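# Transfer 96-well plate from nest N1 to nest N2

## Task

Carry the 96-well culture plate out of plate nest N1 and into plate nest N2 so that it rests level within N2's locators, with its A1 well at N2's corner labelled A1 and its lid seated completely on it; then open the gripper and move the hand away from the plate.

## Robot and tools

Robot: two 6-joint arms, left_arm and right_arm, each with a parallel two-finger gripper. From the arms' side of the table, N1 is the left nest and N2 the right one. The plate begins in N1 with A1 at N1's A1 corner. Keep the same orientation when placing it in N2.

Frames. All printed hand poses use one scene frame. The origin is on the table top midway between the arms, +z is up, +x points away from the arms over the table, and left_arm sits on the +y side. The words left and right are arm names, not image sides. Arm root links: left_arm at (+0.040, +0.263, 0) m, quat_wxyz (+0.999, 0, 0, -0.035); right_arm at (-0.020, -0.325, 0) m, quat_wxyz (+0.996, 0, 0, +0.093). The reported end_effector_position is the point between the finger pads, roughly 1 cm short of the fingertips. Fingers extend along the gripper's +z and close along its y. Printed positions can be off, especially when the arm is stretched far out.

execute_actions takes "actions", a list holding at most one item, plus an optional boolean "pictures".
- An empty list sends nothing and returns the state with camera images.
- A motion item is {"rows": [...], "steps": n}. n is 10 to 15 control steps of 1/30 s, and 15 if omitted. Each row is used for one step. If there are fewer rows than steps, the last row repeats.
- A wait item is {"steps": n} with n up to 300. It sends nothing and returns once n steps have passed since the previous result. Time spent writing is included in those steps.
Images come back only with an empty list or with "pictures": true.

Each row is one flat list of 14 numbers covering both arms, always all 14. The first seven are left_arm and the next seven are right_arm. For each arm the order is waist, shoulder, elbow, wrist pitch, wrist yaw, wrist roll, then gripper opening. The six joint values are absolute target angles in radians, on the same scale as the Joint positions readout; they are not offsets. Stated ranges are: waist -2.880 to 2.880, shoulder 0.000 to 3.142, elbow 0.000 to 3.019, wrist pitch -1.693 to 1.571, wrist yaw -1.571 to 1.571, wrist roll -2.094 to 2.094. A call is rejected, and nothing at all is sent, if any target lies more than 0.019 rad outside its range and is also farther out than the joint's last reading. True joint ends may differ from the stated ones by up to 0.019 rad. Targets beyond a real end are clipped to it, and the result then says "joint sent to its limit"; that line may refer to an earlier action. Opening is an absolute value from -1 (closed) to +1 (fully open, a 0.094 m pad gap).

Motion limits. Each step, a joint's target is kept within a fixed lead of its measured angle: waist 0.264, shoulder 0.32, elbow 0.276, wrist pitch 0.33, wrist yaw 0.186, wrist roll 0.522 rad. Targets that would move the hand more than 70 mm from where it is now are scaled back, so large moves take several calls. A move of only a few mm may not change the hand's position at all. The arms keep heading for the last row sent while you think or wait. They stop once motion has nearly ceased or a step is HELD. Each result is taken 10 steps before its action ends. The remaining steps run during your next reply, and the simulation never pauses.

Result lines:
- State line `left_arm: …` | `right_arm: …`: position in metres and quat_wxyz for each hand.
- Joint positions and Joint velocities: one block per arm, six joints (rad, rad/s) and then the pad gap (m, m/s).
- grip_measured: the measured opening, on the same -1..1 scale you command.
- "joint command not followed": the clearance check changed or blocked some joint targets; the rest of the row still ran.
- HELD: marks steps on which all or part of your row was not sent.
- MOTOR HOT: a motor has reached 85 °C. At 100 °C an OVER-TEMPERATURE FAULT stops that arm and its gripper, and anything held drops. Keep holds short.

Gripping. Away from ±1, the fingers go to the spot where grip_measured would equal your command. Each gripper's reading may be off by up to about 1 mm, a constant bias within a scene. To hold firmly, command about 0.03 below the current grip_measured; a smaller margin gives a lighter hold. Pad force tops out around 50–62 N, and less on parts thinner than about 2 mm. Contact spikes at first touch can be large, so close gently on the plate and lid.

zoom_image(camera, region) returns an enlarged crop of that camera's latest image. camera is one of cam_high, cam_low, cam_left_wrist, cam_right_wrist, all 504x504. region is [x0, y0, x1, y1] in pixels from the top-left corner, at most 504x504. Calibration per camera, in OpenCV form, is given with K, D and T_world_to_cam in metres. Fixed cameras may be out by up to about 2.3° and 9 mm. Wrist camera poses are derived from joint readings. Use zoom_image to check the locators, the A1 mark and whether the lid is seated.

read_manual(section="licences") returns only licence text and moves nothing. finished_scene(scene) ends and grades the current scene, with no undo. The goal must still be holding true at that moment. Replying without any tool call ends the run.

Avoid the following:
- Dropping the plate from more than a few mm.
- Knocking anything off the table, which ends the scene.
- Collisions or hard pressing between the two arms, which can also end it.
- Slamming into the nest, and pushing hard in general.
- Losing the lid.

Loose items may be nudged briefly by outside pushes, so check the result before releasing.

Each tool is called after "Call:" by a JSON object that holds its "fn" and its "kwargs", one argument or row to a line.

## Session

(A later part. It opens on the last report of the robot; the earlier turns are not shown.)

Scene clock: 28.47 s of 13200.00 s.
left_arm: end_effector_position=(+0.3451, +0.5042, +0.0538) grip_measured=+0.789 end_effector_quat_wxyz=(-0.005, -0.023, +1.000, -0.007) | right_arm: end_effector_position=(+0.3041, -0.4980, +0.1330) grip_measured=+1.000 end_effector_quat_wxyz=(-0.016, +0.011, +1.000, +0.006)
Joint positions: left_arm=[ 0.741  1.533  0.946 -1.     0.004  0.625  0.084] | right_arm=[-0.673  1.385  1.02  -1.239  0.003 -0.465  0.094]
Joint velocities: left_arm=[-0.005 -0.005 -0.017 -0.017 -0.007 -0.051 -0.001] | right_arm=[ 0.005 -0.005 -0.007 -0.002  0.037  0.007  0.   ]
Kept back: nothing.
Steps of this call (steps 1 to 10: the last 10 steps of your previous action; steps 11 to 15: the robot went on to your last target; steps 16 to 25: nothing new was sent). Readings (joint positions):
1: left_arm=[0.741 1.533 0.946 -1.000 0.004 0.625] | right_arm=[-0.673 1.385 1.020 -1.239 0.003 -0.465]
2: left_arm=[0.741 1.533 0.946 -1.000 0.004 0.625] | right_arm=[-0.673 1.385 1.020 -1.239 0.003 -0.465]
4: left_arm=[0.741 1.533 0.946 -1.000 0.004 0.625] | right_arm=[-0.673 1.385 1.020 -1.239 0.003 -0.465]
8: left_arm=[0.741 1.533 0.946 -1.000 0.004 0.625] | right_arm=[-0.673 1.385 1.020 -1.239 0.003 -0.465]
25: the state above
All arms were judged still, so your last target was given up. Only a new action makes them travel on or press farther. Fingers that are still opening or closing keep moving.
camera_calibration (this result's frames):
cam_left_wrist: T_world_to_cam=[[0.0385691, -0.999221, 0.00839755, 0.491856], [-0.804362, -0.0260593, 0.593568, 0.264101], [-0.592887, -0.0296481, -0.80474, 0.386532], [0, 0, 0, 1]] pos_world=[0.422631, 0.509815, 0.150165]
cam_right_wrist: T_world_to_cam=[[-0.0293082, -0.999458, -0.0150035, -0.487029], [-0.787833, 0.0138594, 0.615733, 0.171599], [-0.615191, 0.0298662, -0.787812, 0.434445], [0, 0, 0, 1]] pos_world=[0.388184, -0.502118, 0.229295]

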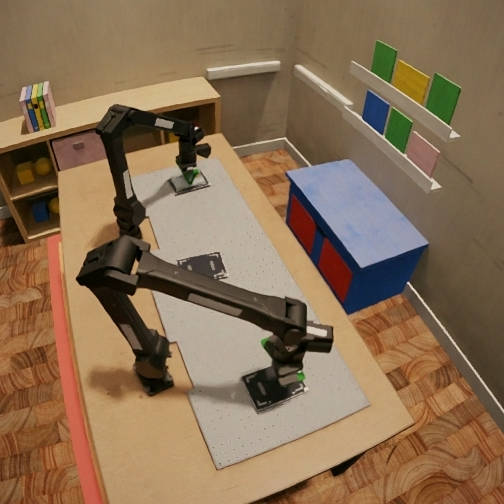

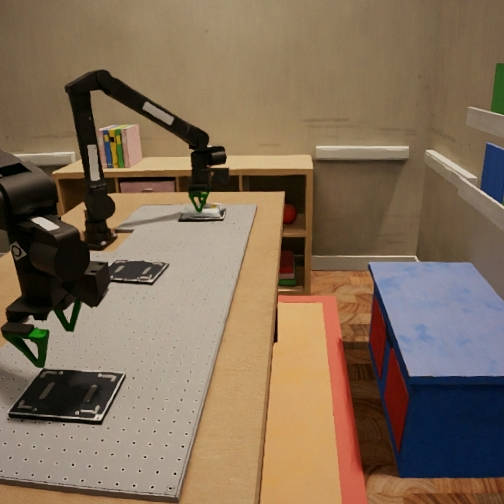

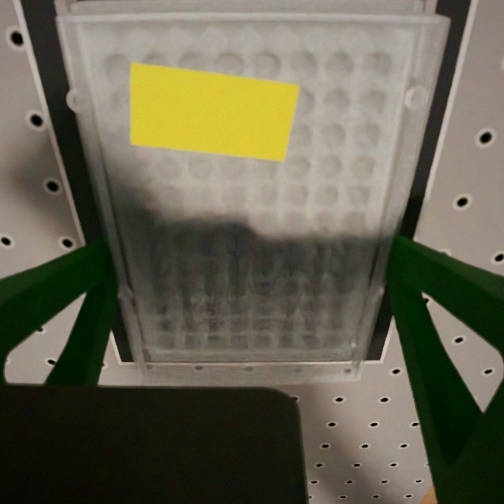

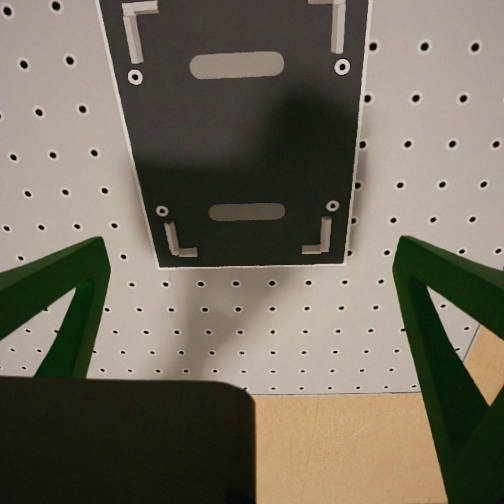

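Call:
{"fn": "execute_actions", "kwargs": {
  "actions": [
    {"rows":[[0.75,1.548,0.94,-0.982,0,0.625,0.76,-0.664,1.38,1.06,-1.25,0,-0.478,1]]}
  ]
}}

Call:
{"fn": "execute_actions", "kwargs": {
  "actions": [
    {"steps":25}
  ],
  "pictures": true
}}

Scene clock: 29.00 s of 13200.00 s.
left_arm: end_effector_position=(+0.3466, +0.5054, +0.0535) grip_measured=+0.789 end_effector_quat_wxyz=(-0.003, -0.023, +1.000, -0.004) | right_arm: end_effector_position=(+0.3041, -0.4980, +0.1330) grip_measured=+1.000 end_effector_quat_wxyz=(-0.016, +0.011, +1.000, +0.006)
Joint positions: left_arm=[ 0.741  1.534  0.946 -0.992  0.004  0.625  0.084] | right_arm=[-0.673  1.385  1.02  -1.239  0.003 -0.465  0.094]
Joint velocities: left_arm=[ 0.005  0.015  0.012 -0.002  0.022 -0.022 -0.   ] | right_arm=[ 0.005  0.005  0.007 -0.027 -0.022 -0.022  0.   ]
Steps of this call (steps 1 to 11: nothing new was sent; steps 12 to 16: the first 5 steps of this action). Readings (joint positions):
12: left_arm=[0.741 1.533 0.946 -0.997 0.004 0.625] | right_arm=[-0.673 1.385 1.020 -1.239 0.003 -0.465]
13: left_arm=[0.741 1.533 0.946 -0.994 0.004 0.625] | right_arm=[-0.673 1.385 1.020 -1.239 0.003 -0.465]
15: left_arm=[0.741 1.534 0.946 -0.992 0.004 0.625] | right_arm=[-0.673 1.385 1.020 -1.239 0.003 -0.465]
16: the state above

Scene clock: 29.83 s of 13200.00 s.
left_arm: end_effector_position=(+0.3466, +0.5054, +0.0534) grip_measured=+0.789 end_effector_quat_wxyz=(-0.003, -0.023, +1.000, -0.005) | right_arm: end_effector_position=(+0.3041, -0.4980, +0.1330) grip_measured=+1.000 end_effector_quat_wxyz=(-0.016, +0.011, +1.000, +0.006)
Joint positions: left_arm=[ 0.741  1.535  0.946 -0.992  0.004  0.625  0.084] | right_arm=[-0.673  1.385  1.02  -1.239  0.003 -0.465  0.094]
Joint velocities: left_arm=[-0.015 -0.005  0.002 -0.002 -0.081 -0.051  0.   ] | right_arm=[ 0.005 -0.005  0.007 -0.007 -0.007 -0.037  0.   ]
Kept back: nothing.
Steps of this call (steps 1 to 10: the last 10 steps of your previous action; steps 11 to 15: the robot went on to your last target; steps 16 to 25: nothing new was sent). Readings (joint positions):
1: left_arm=[0.741 1.535 0.946 -0.992 0.004 0.625] | right_arm=[-0.673 1.385 1.020 -1.239 0.003 -0.465]
2: left_arm=[0.741 1.535 0.946 -0.992 0.004 0.625] | right_arm=[-0.673 1.385 1.020 -1.239 0.003 -0.465]
4: left_arm=[0.741 1.535 0.946 -0.992 0.004 0.625] | right_arm=[-0.673 1.385 1.020 -1.239 0.003 -0.465]
8: left_arm=[0.741 1.535 0.946 -0.992 0.004 0.625] | right_arm=[-0.673 1.385 1.020 -1.239 0.003 -0.465]
25: the state above
All arms were judged still, so your last target was given up. Only a new action makes them travel on or press farther. Fingers that are still opening or closing keep moving.
camera_calibration (this result's frames):
cam_left_wrist: T_world_to_cam=[[0.0385321, -0.999249, 0.00402939, 0.493286], [-0.807401, -0.028758, 0.589301, 0.268197], [-0.588743, -0.0259604, -0.807903, 0.383924], [0, 0, 0, 1]] pos_world=[0.423568, 0.510595, 0.150137]
cam_right_wrist: T_world_to_cam=[[-0.0293082, -0.999458, -0.0150035, -0.487029], [-0.787833, 0.0138594, 0.615733, 0.171599], [-0.615191, 0.0298662, -0.787812, 0.434445], [0, 0, 0, 1]] pos_world=[0.388184, -0.502118, 0.229295]

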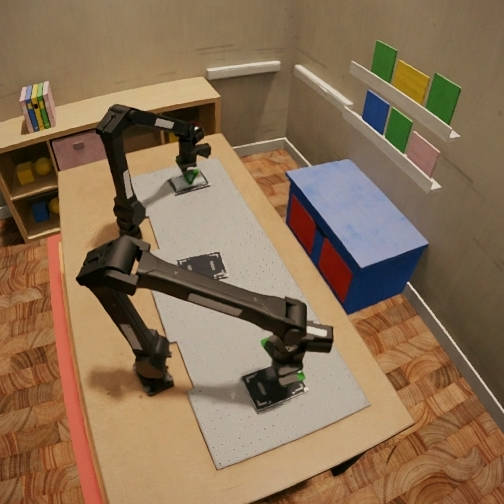

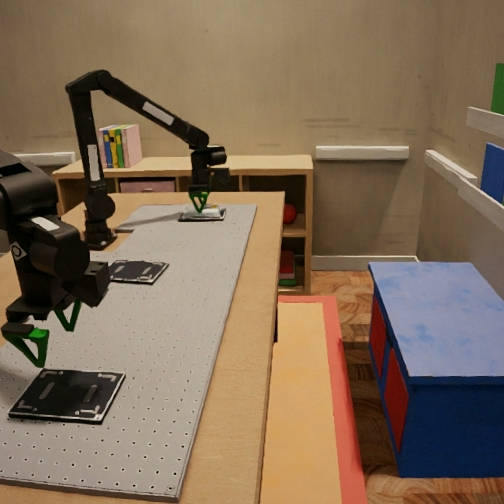

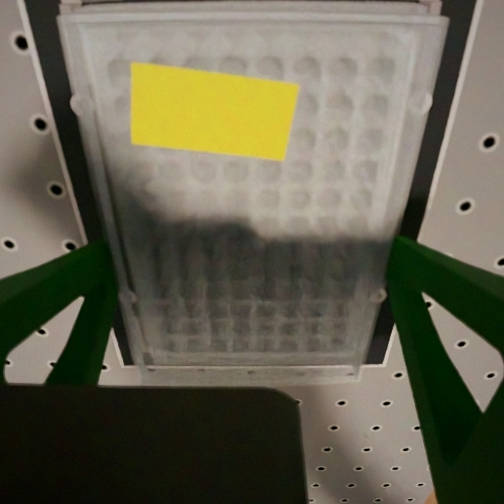

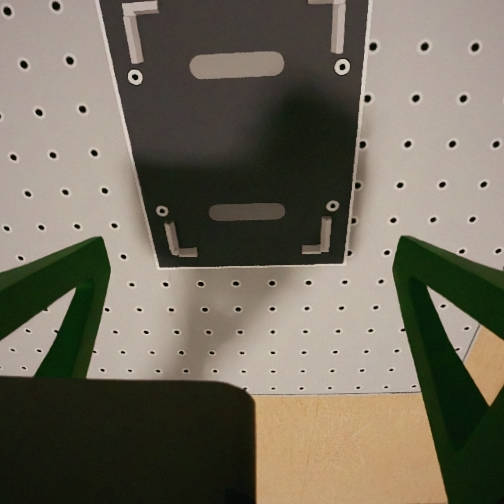

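Centred; press down with shoulder, wrist fixed.

Call:
{"fn": "execute_actions", "kwargs": {
  "actions": [
    {"rows":[[0.745,1.565,0.925,-0.988,0,0.625,0.76,-0.664,1.38,1.06,-1.25,0,-0.478,1]]}
  ]
}}

Call:
{"fn": "execute_actions", "kwargs": {
  "actions": [
    {"steps":25}
  ],
  "pictures": true
}}

Scene clock: 30.33 s of 13200.00 s.
left_arm: end_effector_position=(+0.3461, +0.5047, +0.0491) grip_measured=+0.789 end_effector_quat_wxyz=(-0.005, -0.023, +1.000, -0.007) | right_arm: end_effector_position=(+0.3041, -0.4980, +0.1330) grip_measured=+1.000 end_effector_quat_wxyz=(-0.016, +0.011, +1.000, +0.006)
Joint positions: left_arm=[ 0.741  1.544  0.943 -0.988  0.005  0.625  0.084] | right_arm=[-0.673  1.385  1.02  -1.239  0.003 -0.465  0.094]
Joint velocities: left_arm=[ 0.005 -0.005 -0.002  0.012 -0.007 -0.022 -0.   ] | right_arm=[-0.005 -0.005 -0.017 -0.012 -0.037  0.037  0.   ]
Steps of this call (steps 1 to 10: nothing new was sent; steps 11 to 15: the first 5 steps of this action). Readings (joint positions):
11: left_arm=[0.741 1.535 0.945 -0.992 0.004 0.625] | right_arm=[-0.673 1.385 1.020 -1.239 0.003 -0.465]
12: left_arm=[0.741 1.537 0.944 -0.991 0.004 0.625] | right_arm=[-0.673 1.385 1.020 -1.239 0.003 -0.465]
14: left_arm=[0.741 1.543 0.943 -0.988 0.005 0.625] | right_arm=[-0.673 1.385 1.020 -1.239 0.003 -0.465]
15: the state above

Scene clock: 31.17 s of 13200.00 s.
left_arm: end_effector_position=(+0.3461, +0.5047, +0.0491) grip_measured=+0.789 end_effector_quat_wxyz=(-0.005, -0.023, +1.000, -0.007) | right_arm: end_effector_position=(+0.3041, -0.4980, +0.1330) grip_measured=+1.000 end_effector_quat_wxyz=(-0.016, +0.011, +1.000, +0.006)
Joint positions: left_arm=[ 0.741  1.544  0.943 -0.988  0.005  0.625  0.084] | right_arm=[-0.673  1.385  1.02  -1.239  0.003 -0.465  0.094]
Joint velocities: left_arm=[-0.024 -0.015  0.002 -0.017  0.037  0.037 -0.001] | right_arm=[-0.005 -0.015  0.002 -0.012 -0.051 -0.081  0.   ]
Kept back: nothing.
Steps of this call (steps 1 to 10: the last 10 steps of your previous action; steps 11 to 15: the robot went on to your last target; steps 16 to 25: nothing new was sent). Readings (joint positions):
1: left_arm=[0.741 1.544 0.943 -0.988 0.005 0.625] | right_arm=[-0.673 1.385 1.020 -1.239 0.003 -0.465]
2: left_arm=[0.741 1.544 0.943 -0.988 0.005 0.625] | right_arm=[-0.673 1.385 1.020 -1.239 0.003 -0.465]
4: left_arm=[0.741 1.544 0.943 -0.988 0.005 0.625] | right_arm=[-0.673 1.385 1.020 -1.239 0.003 -0.465]
8: left_arm=[0.741 1.544 0.943 -0.988 0.005 0.625] | right_arm=[-0.673 1.385 1.020 -1.239 0.003 -0.465]
25: the state above
All arms were judged still, so your last target was given up. Only a new action makes them travel on or press farther. Fingers that are still opening or closing keep moving.
camera_calibration (this result's frames):
cam_left_wrist: T_world_to_cam=[[0.0385833, -0.999211, 0.00946385, 0.492381], [-0.804288, -0.0254335, 0.593695, 0.267318], [-0.592985, -0.0305184, -0.804635, 0.383798], [0, 0, 0, 1]] pos_world=[0.423589, 0.510504, 0.145452]
cam_right_wrist: T_world_to_cam=[[-0.0293082, -0.999458, -0.0150035, -0.487029], [-0.787833, 0.0138594, 0.615733, 0.171599], [-0.615191, 0.0298662, -0.787812, 0.434445], [0, 0, 0, 1]] pos_world=[0.388184, -0.502118, 0.229295]

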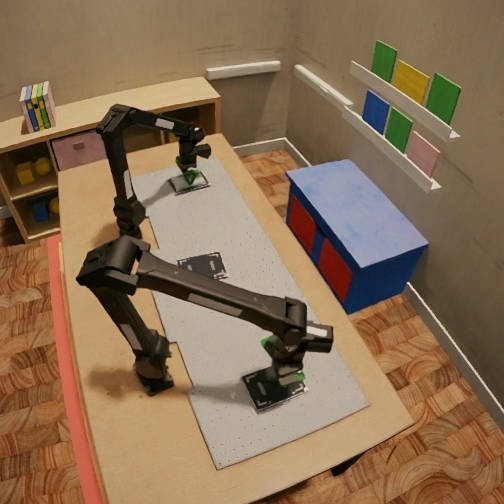

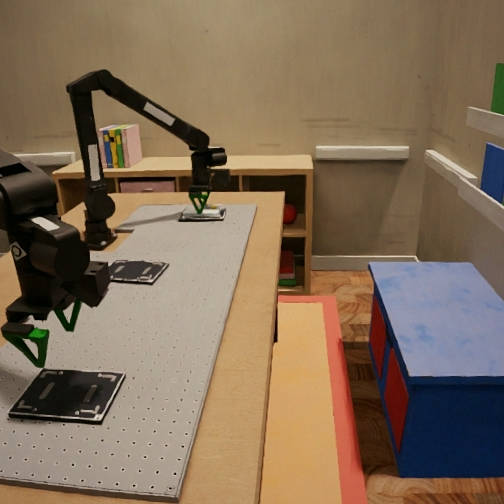

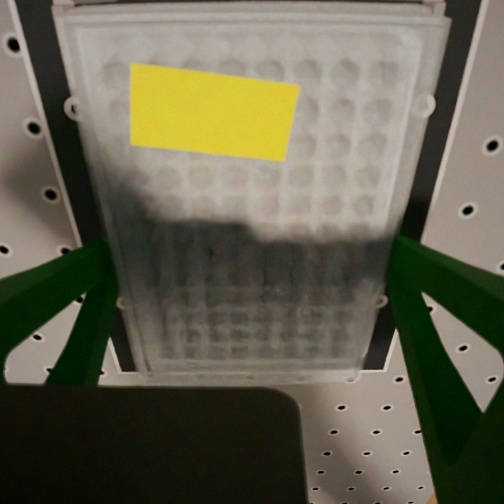

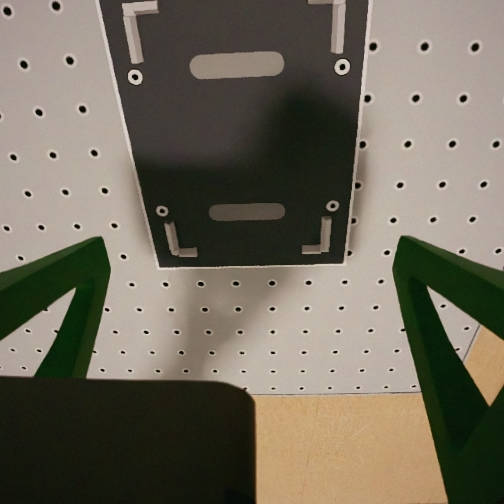

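Release; fingers then descend a little.

Call:
{"fn": "execute_actions", "kwargs": {
  "actions": [
    {"rows":[[0.745,1.55,0.94,-0.985,0,0.625,1,-0.664,1.38,1.06,-1.25,0,-0.478,1],[0.745,1.55,0.94,-0.985,0,0.625,1,-0.664,1.38,1.06,-1.25,0,-0.478,1],[0.745,1.55,0.94,-0.985,0,0.625,1,-0.664,1.38,1.06,-1.25,0,-0.478,1],[0.745,1.55,0.94,-0.985,0,0.625,1,-0.664,1.38,1.06,-1.25,0,-0.478,1],[0.745,1.55,0.94,-0.985,0,0.625,1,-0.664,1.38,1.06,-1.25,0,-0.478,1],[0.745,1.565,0.93,-0.97,0,0.625,1,-0.664,1.38,1.06,-1.25,0,-0.478,1],[0.745,1.57,0.926,-0.96,0,0.625,1,-0.664,1.38,1.06,-1.25,0,-0.478,1],[0.745,1.575,0.922,-0.95,0,0.625,1,-0.664,1.38,1.06,-1.25,0,-0.478,1],[0.745,1.58,0.918,-0.94,0,0.625,1,-0.664,1.38,1.06,-1.25,0,-0.478,1],[0.745,1.583,0.915,-0.925,0,0.625,1,-0.664,1.38,1.06,-1.25,0,-0.478,1]]}
  ]
}}

Call:
{"fn": "execute_actions", "kwargs": {
  "actions": [
    {"steps":25}
  ],
  "pictures": true
}}

Call:
{"fn": "zoom_image", "kwargs": {
  "camera": "cam_low",
  "region": [165, 180, 245, 230]
}}

Scene clock: 32.47 s of 13200.00 s.
left_arm: end_effector_position=(+0.3457, +0.5049, +0.0489) grip_measured=+1.000 end_effector_quat_wxyz=(-0.006, -0.023, +1.000, -0.007) | right_arm: end_effector_position=(+0.3041, -0.4980, +0.1330) grip_measured=+1.000 end_effector_quat_wxyz=(-0.016, +0.011, +1.000, +0.006)
Joint positions: left_arm=[ 0.741  1.545  0.943 -0.988  0.003  0.625  0.094] | right_arm=[-0.673  1.385  1.02  -1.239  0.003 -0.465  0.094]
Joint velocities: left_arm=[-0.005 -0.015 -0.007 -0.012 -0.022 -0.022  0.   ] | right_arm=[-0.005 -0.015 -0.007 -0.022  0.022  0.022  0.   ]
Steps of this call (steps 1 to 34: nothing new was sent; steps 35 to 39: the first 5 steps of this action). Readings (joint positions):
35: left_arm=[0.741 1.544 0.943 -0.988 0.004 0.625] | right_arm=[-0.673 1.385 1.020 -1.239 0.003 -0.465]
36: left_arm=[0.741 1.544 0.943 -0.988 0.003 0.625] | right_arm=[-0.673 1.385 1.020 -1.239 0.003 -0.465]
38: left_arm=[0.741 1.545 0.943 -0.988 0.003 0.625] | right_arm=[-0.673 1.385 1.020 -1.239 0.003 -0.465]
39: the state above

Scene clock: 33.30 s of 13200.00 s.
left_arm: end_effector_position=(+0.3484, +0.5070, +0.0359) grip_measured=+1.000 end_effector_quat_wxyz=(-0.001, -0.023, +1.000, -0.002) | right_arm: end_effector_position=(+0.3041, -0.4980, +0.1330) grip_measured=+1.000 end_effector_quat_wxyz=(-0.016, +0.011, +1.000, +0.006)
Joint positions: left_arm=[ 0.741  1.566  0.927 -0.936  0.003  0.625  0.094] | right_arm=[-0.673  1.385  1.02  -1.239  0.003 -0.465  0.094]
Joint velocities: left_arm=[-0.015  0.005  0.012  0.017 -0.007  0.022  0.   ] | right_arm=[ 0.005 -0.015  0.017  0.002  0.007  0.007  0.   ]
Kept back: nothing.
Steps of this call (steps 1 to 10: the last 10 steps of your previous action; steps 11 to 25: the robot went on to your last target). Readings (joint positions):
1: left_arm=[0.741 1.545 0.943 -0.986 0.003 0.625] | right_arm=[-0.673 1.385 1.020 -1.239 0.003 -0.465]
2: left_arm=[0.741 1.546 0.941 -0.982 0.003 0.625] | right_arm=[-0.673 1.385 1.020 -1.239 0.003 -0.465]
4: left_arm=[0.741 1.551 0.937 -0.966 0.003 0.625] | right_arm=[-0.673 1.385 1.020 -1.239 0.003 -0.465]
8: left_arm=[0.741 1.566 0.927 -0.939 0.003 0.625] | right_arm=[-0.673 1.385 1.020 -1.239 0.003 -0.465]
25: the state above
camera_calibration (this result's frames):
cam_left_wrist: T_world_to_cam=[[0.0385186, -0.999258, 0.0000301854, 0.495059], [-0.809755, -0.0311961, 0.585938, 0.282224], [-0.585502, -0.022594, -0.810356, 0.368141], [0, 0, 0, 1]] pos_world=[0.42501, 0.511814, 0.132944]
cam_right_wrist: T_world_to_cam=[[-0.0293082, -0.999458, -0.0150035, -0.487029], [-0.787833, 0.0138594, 0.615733, 0.171599], [-0.615191, 0.0298662, -0.787812, 0.434445], [0, 0, 0, 1]] pos_world=[0.388184, -0.502118, 0.229295]

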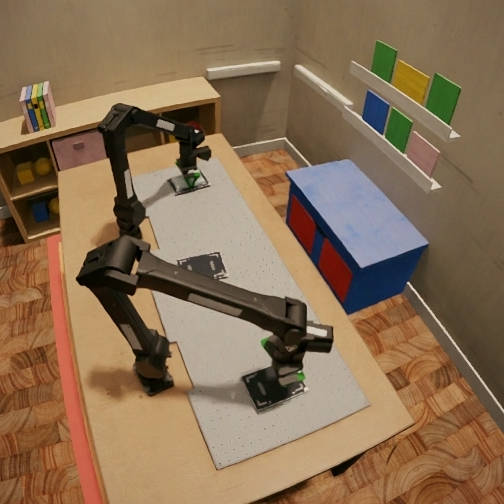

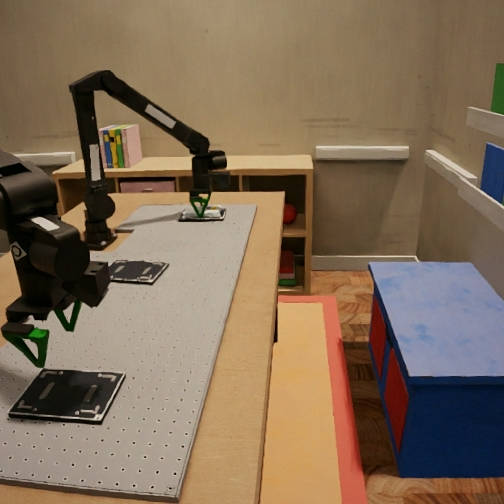

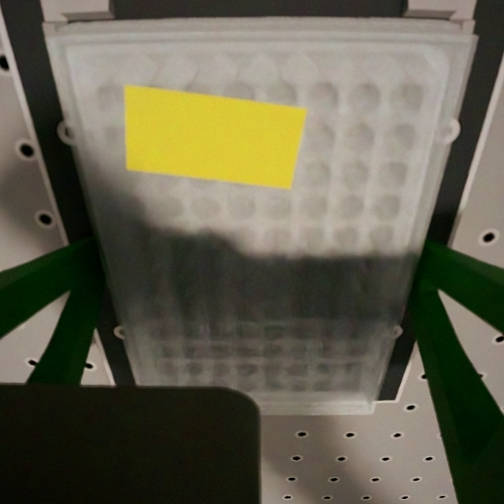

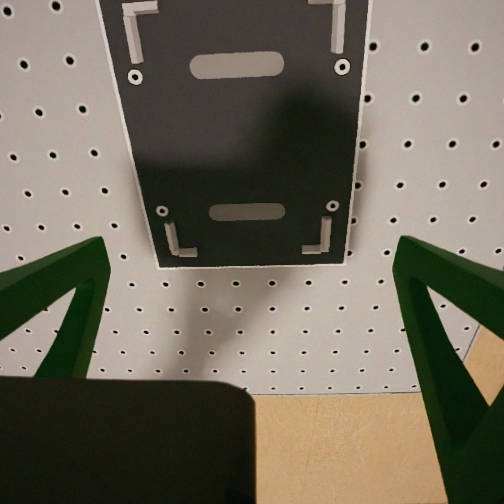

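Region (165, 180, 245, 230) of cam_low's 504x504 image, scaled by 6.300, with more detail than that image has; it fills the top 315 rows of this view, and the rest is white.

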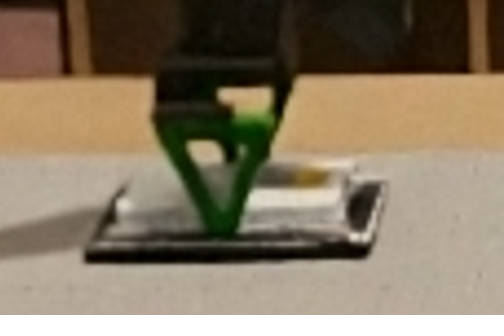

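Call:
{"fn": "execute_actions", "kwargs": {
  "actions": [
    {"rows":[[0.741,1.56,0.93,-0.936,0,0.625,0.78,-0.664,1.38,1.06,-1.25,0,-0.478,1]]}
  ]
}}

Call:
{"fn": "execute_actions", "kwargs": {
  "actions": [
    {"rows":[[0.741,1.54,0.98,-0.95,0,0.625,0.78,-0.664,1.38,1.06,-1.25,0,-0.478,1],[0.741,1.535,0.985,-0.96,0,0.625,0.78,-0.664,1.38,1.06,-1.25,0,-0.478,1],[0.741,1.53,0.99,-0.97,0,0.625,0.78,-0.664,1.38,1.06,-1.25,0,-0.478,1],[0.741,1.52,0.995,-0.98,0,0.625,0.78,-0.664,1.38,1.06,-1.25,0,-0.478,1],[0.741,1.51,1.0,-0.995,0,0.625,0.78,-0.664,1.38,1.06,-1.25,0,-0.478,1],[0.741,1.5,1.008,-1.01,0,0.625,0.78,-0.664,1.38,1.06,-1.25,0,-0.478,1],[0.741,1.49,1.016,-1.03,0,0.625,0.78,-0.664,1.38,1.06,-1.25,0,-0.478,1],[0.741,1.48,1.024,-1.05,0,0.625,0.78,-0.664,1.38,1.06,-1.25,0,-0.478,1],[0.741,1.47,1.032,-1.07,0,0.625,0.78,-0.664,1.38,1.06,-1.25,0,-0.478,1],[0.741,1.46,1.04,-1.1,0,0.625,0.78,-0.664,1.38,1.06,-1.25,0,-0.478,1]]}
  ]
}}

Call:
{"fn": "execute_actions", "kwargs": {
  "actions": [
    {"steps":25}
  ],
  "pictures": true
}}

Call:
{"fn": "zoom_image", "kwargs": {
  "camera": "cam_low",
  "region": [160, 170, 250, 230]
}}

Scene clock: 34.63 s of 13200.00 s.
left_arm: end_effector_position=(+0.3487, +0.5067, +0.0364) grip_measured=+0.807 end_effector_quat_wxyz=(+0.001, -0.023, +1.000, -0.003) | right_arm: end_effector_position=(+0.3041, -0.4980, +0.1330) grip_measured=+1.000 end_effector_quat_wxyz=(-0.016, +0.011, +1.000, +0.006)
Joint positions: left_arm=[ 0.741  1.565  0.927 -0.936  0.006  0.625  0.085] | right_arm=[-0.673  1.385  1.02  -1.239  0.003 -0.465  0.094]
Joint velocities: left_arm=[ 0.015  0.005 -0.002 -0.022 -0.007 -0.007  0.   ] | right_arm=[-0.005 -0.015  0.002  0.002  0.022 -0.081  0.   ]
Steps of this call (steps 1 to 15: the robot went on to your last target; steps 16 to 35: nothing new was sent; steps 36 to 40: the first 5 steps of this action). Readings (joint positions):
36: left_arm=[0.741 1.565 0.927 -0.936 0.005 0.625] | right_arm=[-0.673 1.385 1.020 -1.239 0.003 -0.465]
37: left_arm=[0.741 1.565 0.927 -0.936 0.005 0.625] | right_arm=[-0.673 1.385 1.020 -1.239 0.003 -0.465]
39: left_arm=[0.741 1.565 0.927 -0.936 0.006 0.625] | right_arm=[-0.673 1.385 1.020 -1.239 0.003 -0.465]
40: the state above

Scene clock: 35.13 s of 13200.00 s.
left_arm: end_effector_position=(+0.3470, +0.5059, +0.0427) grip_measured=+0.807 end_effector_quat_wxyz=(-0.004, -0.023, +1.000, -0.005) | right_arm: end_effector_position=(+0.3041, -0.4980, +0.1330) grip_measured=+1.000 end_effector_quat_wxyz=(-0.016, +0.011, +1.000, +0.006)
Joint positions: left_arm=[ 0.741  1.555  0.936 -0.964  0.003  0.625  0.085] | right_arm=[-0.673  1.385  1.02  -1.239  0.003 -0.465  0.094]
Joint velocities: left_arm=[ 0.005 -0.151  0.09  -0.339 -0.022  0.022 -0.   ] | right_arm=[-0.005 -0.005 -0.002  0.007 -0.037 -0.037  0.   ]
Steps of this call (steps 1 to 10: the last 10 steps of your previous action; steps 11 to 15: the first 5 steps of this action). Readings (joint positions):
11: left_arm=[0.741 1.564 0.927 -0.938 0.005 0.625] | right_arm=[-0.673 1.385 1.020 -1.239 0.003 -0.465]
12: left_arm=[0.741 1.564 0.928 -0.939 0.005 0.625] | right_arm=[-0.673 1.385 1.020 -1.239 0.003 -0.465]
14: left_arm=[0.741 1.560 0.933 -0.954 0.003 0.625] | right_arm=[-0.673 1.385 1.020 -1.239 0.003 -0.465]
15: the state above

Scene clock: 35.97 s of 13200.00 s.
left_arm: end_effector_position=(+0.3474, +0.5063, +0.0988) grip_measured=+0.807 end_effector_quat_wxyz=(+0.008, -0.023, +1.000, +0.004) | right_arm: end_effector_position=(+0.3041, -0.4980, +0.1330) grip_measured=+1.000 end_effector_quat_wxyz=(-0.016, +0.011, +1.000, +0.006)
Joint positions: left_arm=[ 0.741  1.456  0.996 -1.093  0.003  0.625  0.085] | right_arm=[-0.673  1.385  1.02  -1.239  0.003 -0.465  0.094]
Joint velocities: left_arm=[ 0.005 -0.015 -0.002 -0.002  0.037 -0.051 -0.001] | right_arm=[-0.005 -0.005 -0.012 -0.012  0.051 -0.051  0.   ]
Kept back: nothing.
Steps of this call (steps 1 to 10: the last 10 steps of your previous action; steps 11 to 25: the robot went on to your last target). Readings (joint positions):
1: left_arm=[0.741 1.549 0.940 -0.977 0.003 0.625] | right_arm=[-0.673 1.385 1.020 -1.239 0.003 -0.465]
2: left_arm=[0.741 1.541 0.944 -0.992 0.003 0.625] | right_arm=[-0.673 1.385 1.020 -1.239 0.003 -0.465]
4: left_arm=[0.741 1.520 0.957 -1.027 0.003 0.625] | right_arm=[-0.673 1.385 1.020 -1.239 0.003 -0.465]
8: left_arm=[0.741 1.474 0.986 -1.084 0.003 0.625] | right_arm=[-0.673 1.385 1.020 -1.239 0.003 -0.465]
25: the state above
camera_calibration (this result's frames):
cam_left_wrist: T_world_to_cam=[[0.0386273, -0.99917, -0.0129101, 0.495604], [-0.819303, -0.0390648, 0.572028, 0.253204], [-0.572058, -0.0115186, -0.820132, 0.40926], [0, 0, 0, 1]] pos_world=[0.422428, 0.509799, 0.197206]
cam_right_wrist: T_world_to_cam=[[-0.0293082, -0.999458, -0.0150035, -0.487029], [-0.787833, 0.0138594, 0.615733, 0.171599], [-0.615191, 0.0298662, -0.787812, 0.434445], [0, 0, 0, 1]] pos_world=[0.388184, -0.502118, 0.229295]

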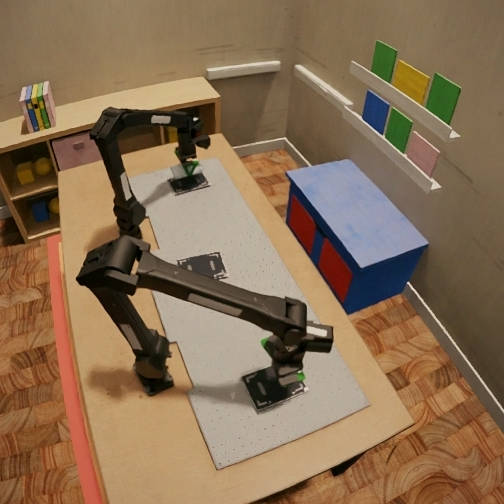

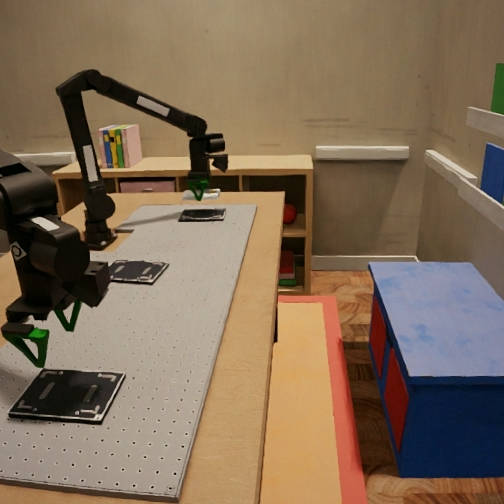

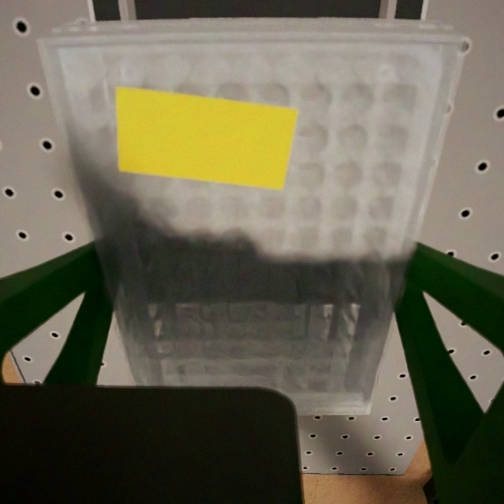

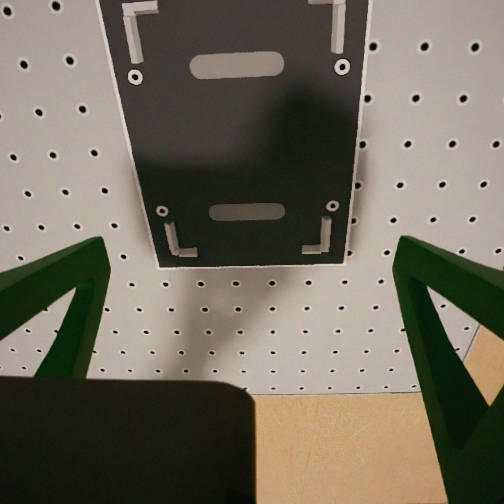

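Region (160, 170, 250, 230) of cam_low's 504x504 image, scaled by 5.600, with more detail than that image has.

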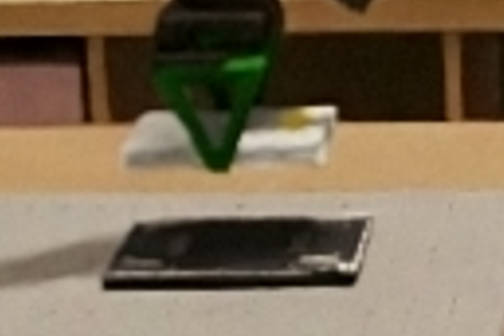

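Call:
{"fn": "execute_actions", "kwargs": {
  "actions": [
    {"rows":[[0.6,1.48,1.09,-1.11,0,0.48,0.78,-0.8,1.38,1.06,-1.25,0,-0.478,1],[0.5,1.49,1.11,-1.12,0,0.38,0.78,-0.9,1.38,1.06,-1.25,0,-0.478,1],[0.4,1.51,1.14,-1.13,0,0.28,0.78,-1,1.38,1.06,-1.25,0,-0.478,1],[0.0,1.58,1.23,-1.15,0,-0.1,0.78,-1.1,1.38,1.06,-1.25,0,-0.478,1]]}
  ]
}}

Call:
{"fn": "execute_actions", "kwargs": {
  "actions": [
    {"rows":[[-0.95,1.72,1.36,-1.175,0,-1.03,0.78,-1.1,1.38,1.06,-1.25,0,-0.478,1]]}
  ]
}}

Call:
{"fn": "execute_actions", "kwargs": {
  "actions": [
    {"steps":60}
  ],
  "pictures": true
}}

Scene clock: 37.20 s of 13200.00 s.
left_arm: end_effector_position=(+0.3906, +0.4652, +0.1039) grip_measured=+0.807 end_effector_quat_wxyz=(+0.003, -0.038, +0.999, +0.005) | right_arm: end_effector_position=(+0.2716, -0.5485, +0.1330) grip_measured=+1.000 end_effector_quat_wxyz=(-0.013, +0.094, +0.995, +0.011)
Joint positions: left_arm=[ 0.591  1.486  1.043 -1.117 -0.006  0.446  0.085] | right_arm=[-0.841  1.385  1.02  -1.239 -0.005 -0.467  0.094]
Joint velocities: left_arm=[-1.294  0.425  0.554 -0.134 -0.022 -1.443 -0.   ] | right_arm=[-1.656 -0.005 -0.022 -0.017  0.037  0.051  0.   ]
Steps of this call (steps 1 to 15: the robot went on to your last target; steps 16 to 32: nothing new was sent; steps 33 to 37: the first 5 steps of this action). Readings (joint positions):
33: left_arm=[0.731 1.458 0.999 -1.096 -0.003 0.604] | right_arm=[-0.681 1.385 1.020 -1.239 -0.001 -0.466]
34: left_arm=[0.710 1.461 1.005 -1.101 -0.006 0.576] | right_arm=[-0.703 1.385 1.020 -1.239 -0.004 -0.467]
36: left_arm=[0.635 1.474 1.025 -1.110 -0.006 0.497] | right_arm=[-0.787 1.385 1.020 -1.239 -0.005 -0.467]
37: the state above

Scene clock: 37.70 s of 13200.00 s.
left_arm: end_effector_position=(+0.4987, +0.1657, +0.1032) grip_measured=+0.808 end_effector_quat_wxyz=(+0.005, +0.017, +1.000, +0.001) | right_arm: end_effector_position=(+0.2008, -0.6191, +0.1334) grip_measured=+1.000 end_effector_quat_wxyz=(-0.013, +0.227, +0.974, +0.009)
Joint positions: left_arm=[-0.14   1.644  1.229 -1.146 -0.003 -0.175  0.085] | right_arm=[-1.11   1.385  1.021 -1.239  0.003 -0.467  0.094]
Joint velocities: left_arm=[-1.363  0.454  0.403 -0.007  0.051 -1.458 -0.001] | right_arm=[-0.005 -0.015 -0.002 -0.007 -0.066 -0.051  0.   ]
Steps of this call (steps 1 to 10: the last 10 steps of your previous action; steps 11 to 15: the first 5 steps of this action). Readings (joint positions):
11: left_arm=[0.050 1.583 1.159 -1.135 -0.003 0.023] | right_arm=[-1.122 1.385 1.021 -1.239 0.004 -0.467]
12: left_arm=[0.001 1.595 1.176 -1.142 -0.003 -0.026] | right_arm=[-1.117 1.385 1.021 -1.239 0.003 -0.467]
14: left_arm=[-0.093 1.628 1.213 -1.146 -0.003 -0.124] | right_arm=[-1.111 1.385 1.021 -1.239 0.003 -0.467]
15: the state above

Scene clock: 39.70 s of 13200.00 s.
left_arm: end_effector_position=(+0.2981, -0.1595, +0.0978) grip_measured=+0.808 end_effector_quat_wxyz=(-0.002, +0.002, +1.000, +0.001) | right_arm: end_effector_position=(+0.2008, -0.6191, +0.1334) grip_measured=+1.000 end_effector_quat_wxyz=(-0.013, +0.227, +0.974, +0.009)
Joint positions: left_arm=[-0.951  1.72   1.313 -1.167  0.002 -1.017  0.085] | right_arm=[-1.11   1.385  1.021 -1.239  0.003 -0.467  0.094]
Joint velocities: left_arm=[-0.005 -0.005 -0.012  0.032 -0.066 -0.037  0.001] | right_arm=[-0.005  0.015 -0.017  0.002  0.022 -0.081  0.   ]
Kept back: nothing.
Steps of this call (steps 1 to 10: the last 10 steps of your previous action; steps 11 to 45: the robot went on to your last target; steps 46 to 60: nothing new was sent). Readings (joint positions):
1: left_arm=[-0.186 1.659 1.242 -1.146 -0.003 -0.225] | right_arm=[-1.110 1.385 1.021 -1.239 0.003 -0.467]
2: left_arm=[-0.232 1.672 1.251 -1.146 -0.003 -0.276] | right_arm=[-1.110 1.385 1.021 -1.239 0.003 -0.467]
4: left_arm=[-0.326 1.693 1.261 -1.146 -0.003 -0.377] | right_arm=[-1.110 1.385 1.021 -1.239 0.003 -0.467]
8: left_arm=[-0.518 1.713 1.263 -1.147 -0.003 -0.576] | right_arm=[-1.110 1.385 1.021 -1.239 0.003 -0.467]
60: the state above
All arms were judged still, so your last target was given up. Only a new action makes them travel on or press farther. Fingers that are still opening or closing keep moving.
camera_calibration (this result's frames):
cam_left_wrist: T_world_to_cam=[[-0.011463, -0.999913, -0.00645229, -0.153634], [-0.809325, 0.00548812, 0.587336, 0.189956], [-0.587249, 0.0119546, -0.809318, 0.37975], [0, 0, 0, 1]] pos_world=[0.374983, -0.159203, 0.194779]
cam_right_wrist: T_world_to_cam=[[-0.447986, -0.893922, -0.0145437, -0.461794], [-0.708978, 0.345298, 0.614914, 0.281135], [-0.544663, 0.285784, -0.78846, 0.519204], [0, 0, 0, 1]] pos_world=[0.275233, -0.658263, 0.229782]

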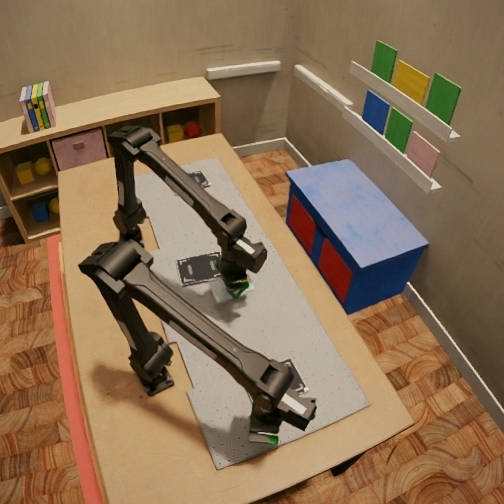

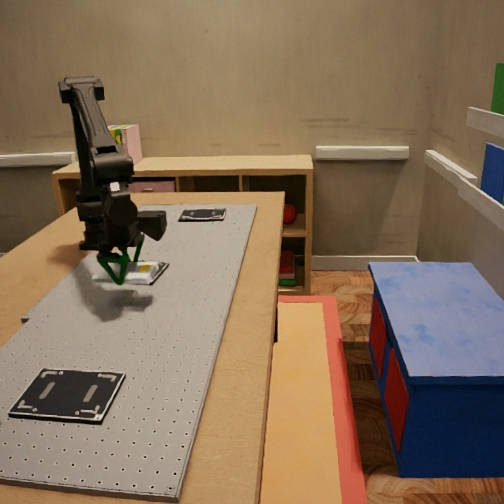

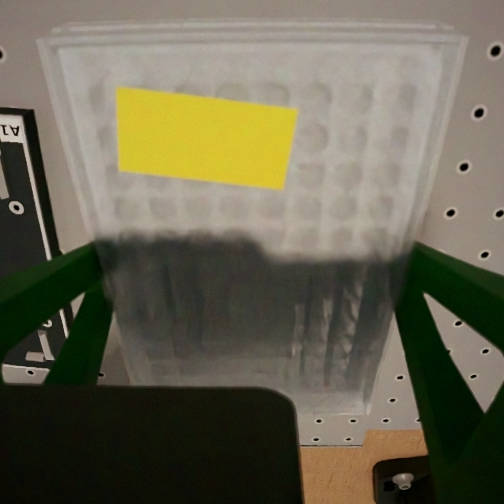

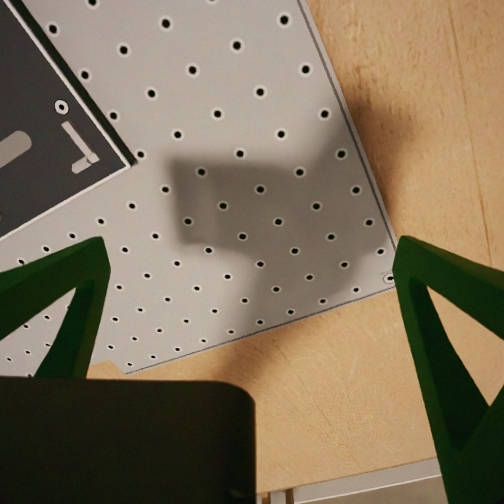

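Call:
{"fn": "execute_actions", "kwargs": {
  "actions": [
    {"rows":[[-0.95,1.735,1.3,-1.155,0,-1.03,0.78,-1.1,1.38,1.06,-1.25,0,-0.478,1],[-0.95,1.742,1.293,-1.14,0,-1.03,0.78,-1.1,1.38,1.06,-1.25,0,-0.478,1],[-0.95,1.75,1.286,-1.125,0,-1.03,0.78,-1.1,1.38,1.06,-1.25,0,-0.478,1],[-0.95,1.758,1.279,-1.11,0,-1.03,0.78,-1.1,1.38,1.06,-1.25,0,-0.478,1],[-0.95,1.766,1.272,-1.095,0,-1.03,0.78,-1.1,1.38,1.06,-1.25,0,-0.478,1],[-0.95,1.774,1.265,-1.08,0,-1.03,0.78,-1.1,1.38,1.06,-1.25,0,-0.478,1],[-0.95,1.782,1.258,-1.065,0,-1.03,0.78,-1.1,1.38,1.06,-1.25,0,-0.478,1],[-0.95,1.789,1.251,-1.05,0,-1.03,0.78,-1.1,1.38,1.06,-1.25,0,-0.478,1],[-0.95,1.795,1.245,-1.035,0,-1.03,0.78,-1.1,1.38,1.06,-1.25,0,-0.478,1],[-0.95,1.8,1.24,-1.022,0,-1.03,0.78,-1.1,1.38,1.06,-1.25,0,-0.478,1],[-0.95,1.805,1.235,-1.01,0,-1.03,0.78,-1.1,1.38,1.06,-1.25,0,-0.478,1],[-0.95,1.809,1.231,-1.0,0,-1.03,0.78,-1.1,1.38,1.06,-1.25,0,-0.478,1],[-0.95,1.813,1.227,-0.99,0,-1.03,0.78,-1.1,1.38,1.06,-1.25,0,-0.478,1],[-0.95,1.816,1.224,-0.98,0,-1.03,0.78,-1.1,1.38,1.06,-1.25,0,-0.478,1]]}
  ]
}}

Call:
{"fn": "execute_actions", "kwargs": {
  "actions": [
    {"steps":30}
  ],
  "pictures": true
}}

Call:
{"fn": "zoom_image", "kwargs": {
  "camera": "cam_low",
  "region": [70, 250, 190, 330]
}}

Scene clock: 41.17 s of 13200.00 s.
left_arm: end_effector_position=(+0.2994, -0.1618, +0.0897) grip_measured=+0.808 end_effector_quat_wxyz=(+0.002, +0.002, +1.000, -0.006) | right_arm: end_effector_position=(+0.2008, -0.6191, +0.1334) grip_measured=+1.000 end_effector_quat_wxyz=(-0.013, +0.227, +0.974, +0.009)
Joint positions: left_arm=[-0.951  1.726  1.297 -1.13   0.002 -1.017  0.085] | right_arm=[-1.11   1.385  1.021 -1.239  0.003 -0.467  0.094]
Joint velocities: left_arm=[-0.015  0.093 -0.168  0.393  0.095  0.095 -0.   ] | right_arm=[-0.005 -0.005 -0.007  0.022  0.007  0.022  0.   ]
Steps of this call (steps 1 to 39: nothing new was sent; steps 40 to 44: the first 5 steps of this action). Readings (joint positions):
40: left_arm=[-0.951 1.720 1.313 -1.166 0.002 -1.017] | right_arm=[-1.110 1.385 1.021 -1.239 0.003 -0.467]
41: left_arm=[-0.951 1.720 1.312 -1.163 0.002 -1.017] | right_arm=[-1.110 1.385 1.021 -1.239 0.003 -0.467]
43: left_arm=[-0.951 1.723 1.303 -1.143 0.002 -1.017] | right_arm=[-1.110 1.385 1.021 -1.239 0.003 -0.467]
44: the state above

Scene clock: 42.17 s of 13200.00 s.
left_arm: end_effector_position=(+0.2996, -0.1616, +0.0264) grip_measured=+0.806 end_effector_quat_wxyz=(-0.001, +0.001, +1.000, -0.001) | right_arm: end_effector_position=(+0.2008, -0.6191, +0.1334) grip_measured=+1.000 end_effector_quat_wxyz=(-0.013, +0.227, +0.974, +0.009)
Joint positions: left_arm=[-0.95   1.813  1.232 -0.989  0.002 -1.018  0.085] | right_arm=[-1.11   1.385  1.021 -1.239  0.003 -0.467  0.094]
Joint velocities: left_arm=[ 0.005 -0.005  0.017 -0.012 -0.037 -0.037 -0.001] | right_arm=[-0.005 -0.005 -0.007 -0.002  0.051 -0.022  0.   ]
Kept back: nothing.
Steps of this call (steps 1 to 10: the last 10 steps of your previous action; steps 11 to 30: the robot went on to your last target). Readings (joint positions):
1: left_arm=[-0.951 1.731 1.291 -1.116 0.002 -1.017] | right_arm=[-1.110 1.385 1.021 -1.239 0.003 -0.467]
2: left_arm=[-0.951 1.738 1.284 -1.102 0.002 -1.017] | right_arm=[-1.110 1.385 1.021 -1.239 0.003 -0.467]
4: left_arm=[-0.951 1.756 1.270 -1.072 0.002 -1.017] | right_arm=[-1.110 1.385 1.021 -1.239 0.003 -0.467]
8: left_arm=[-0.951 1.799 1.242 -1.020 0.002 -1.017] | right_arm=[-1.110 1.385 1.021 -1.239 0.003 -0.467]
30: the state above
All arms were judged still, so your last target was given up. Only a new action makes them travel on or press farther. Fingers that are still opening or closing keep moving.
camera_calibration (this result's frames):
cam_left_wrist: T_world_to_cam=[[-0.0099269, -0.999944, -0.0037519, -0.156677], [-0.810578, 0.00584974, 0.585601, 0.23367], [-0.585546, 0.00885441, -0.810591, 0.321906], [0, 0, 0, 1]] pos_world=[0.376343, -0.160885, 0.123509]
cam_right_wrist: T_world_to_cam=[[-0.447986, -0.893922, -0.0145437, -0.461794], [-0.708978, 0.345298, 0.614914, 0.281135], [-0.544663, 0.285784, -0.78846, 0.519204], [0, 0, 0, 1]] pos_world=[0.275233, -0.658263, 0.229782]

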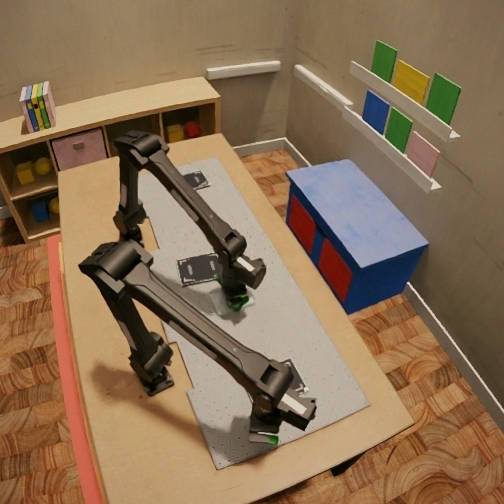

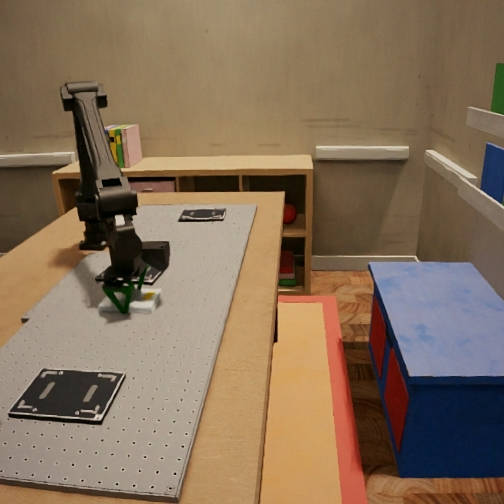

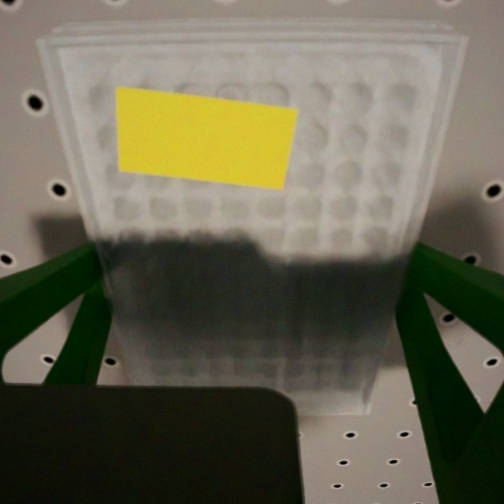

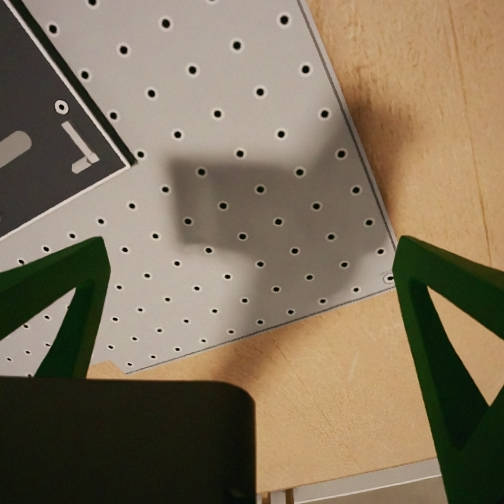

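Region (70, 250, 190, 330) of cam_low's 504x504 image, scaled by 4.200, with more detail than that image has.

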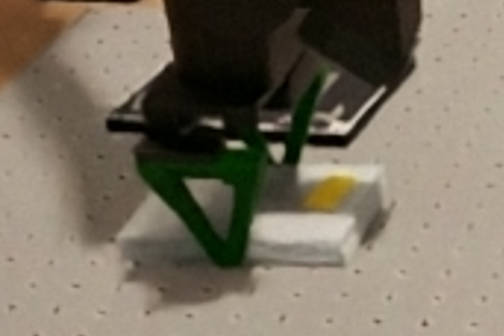

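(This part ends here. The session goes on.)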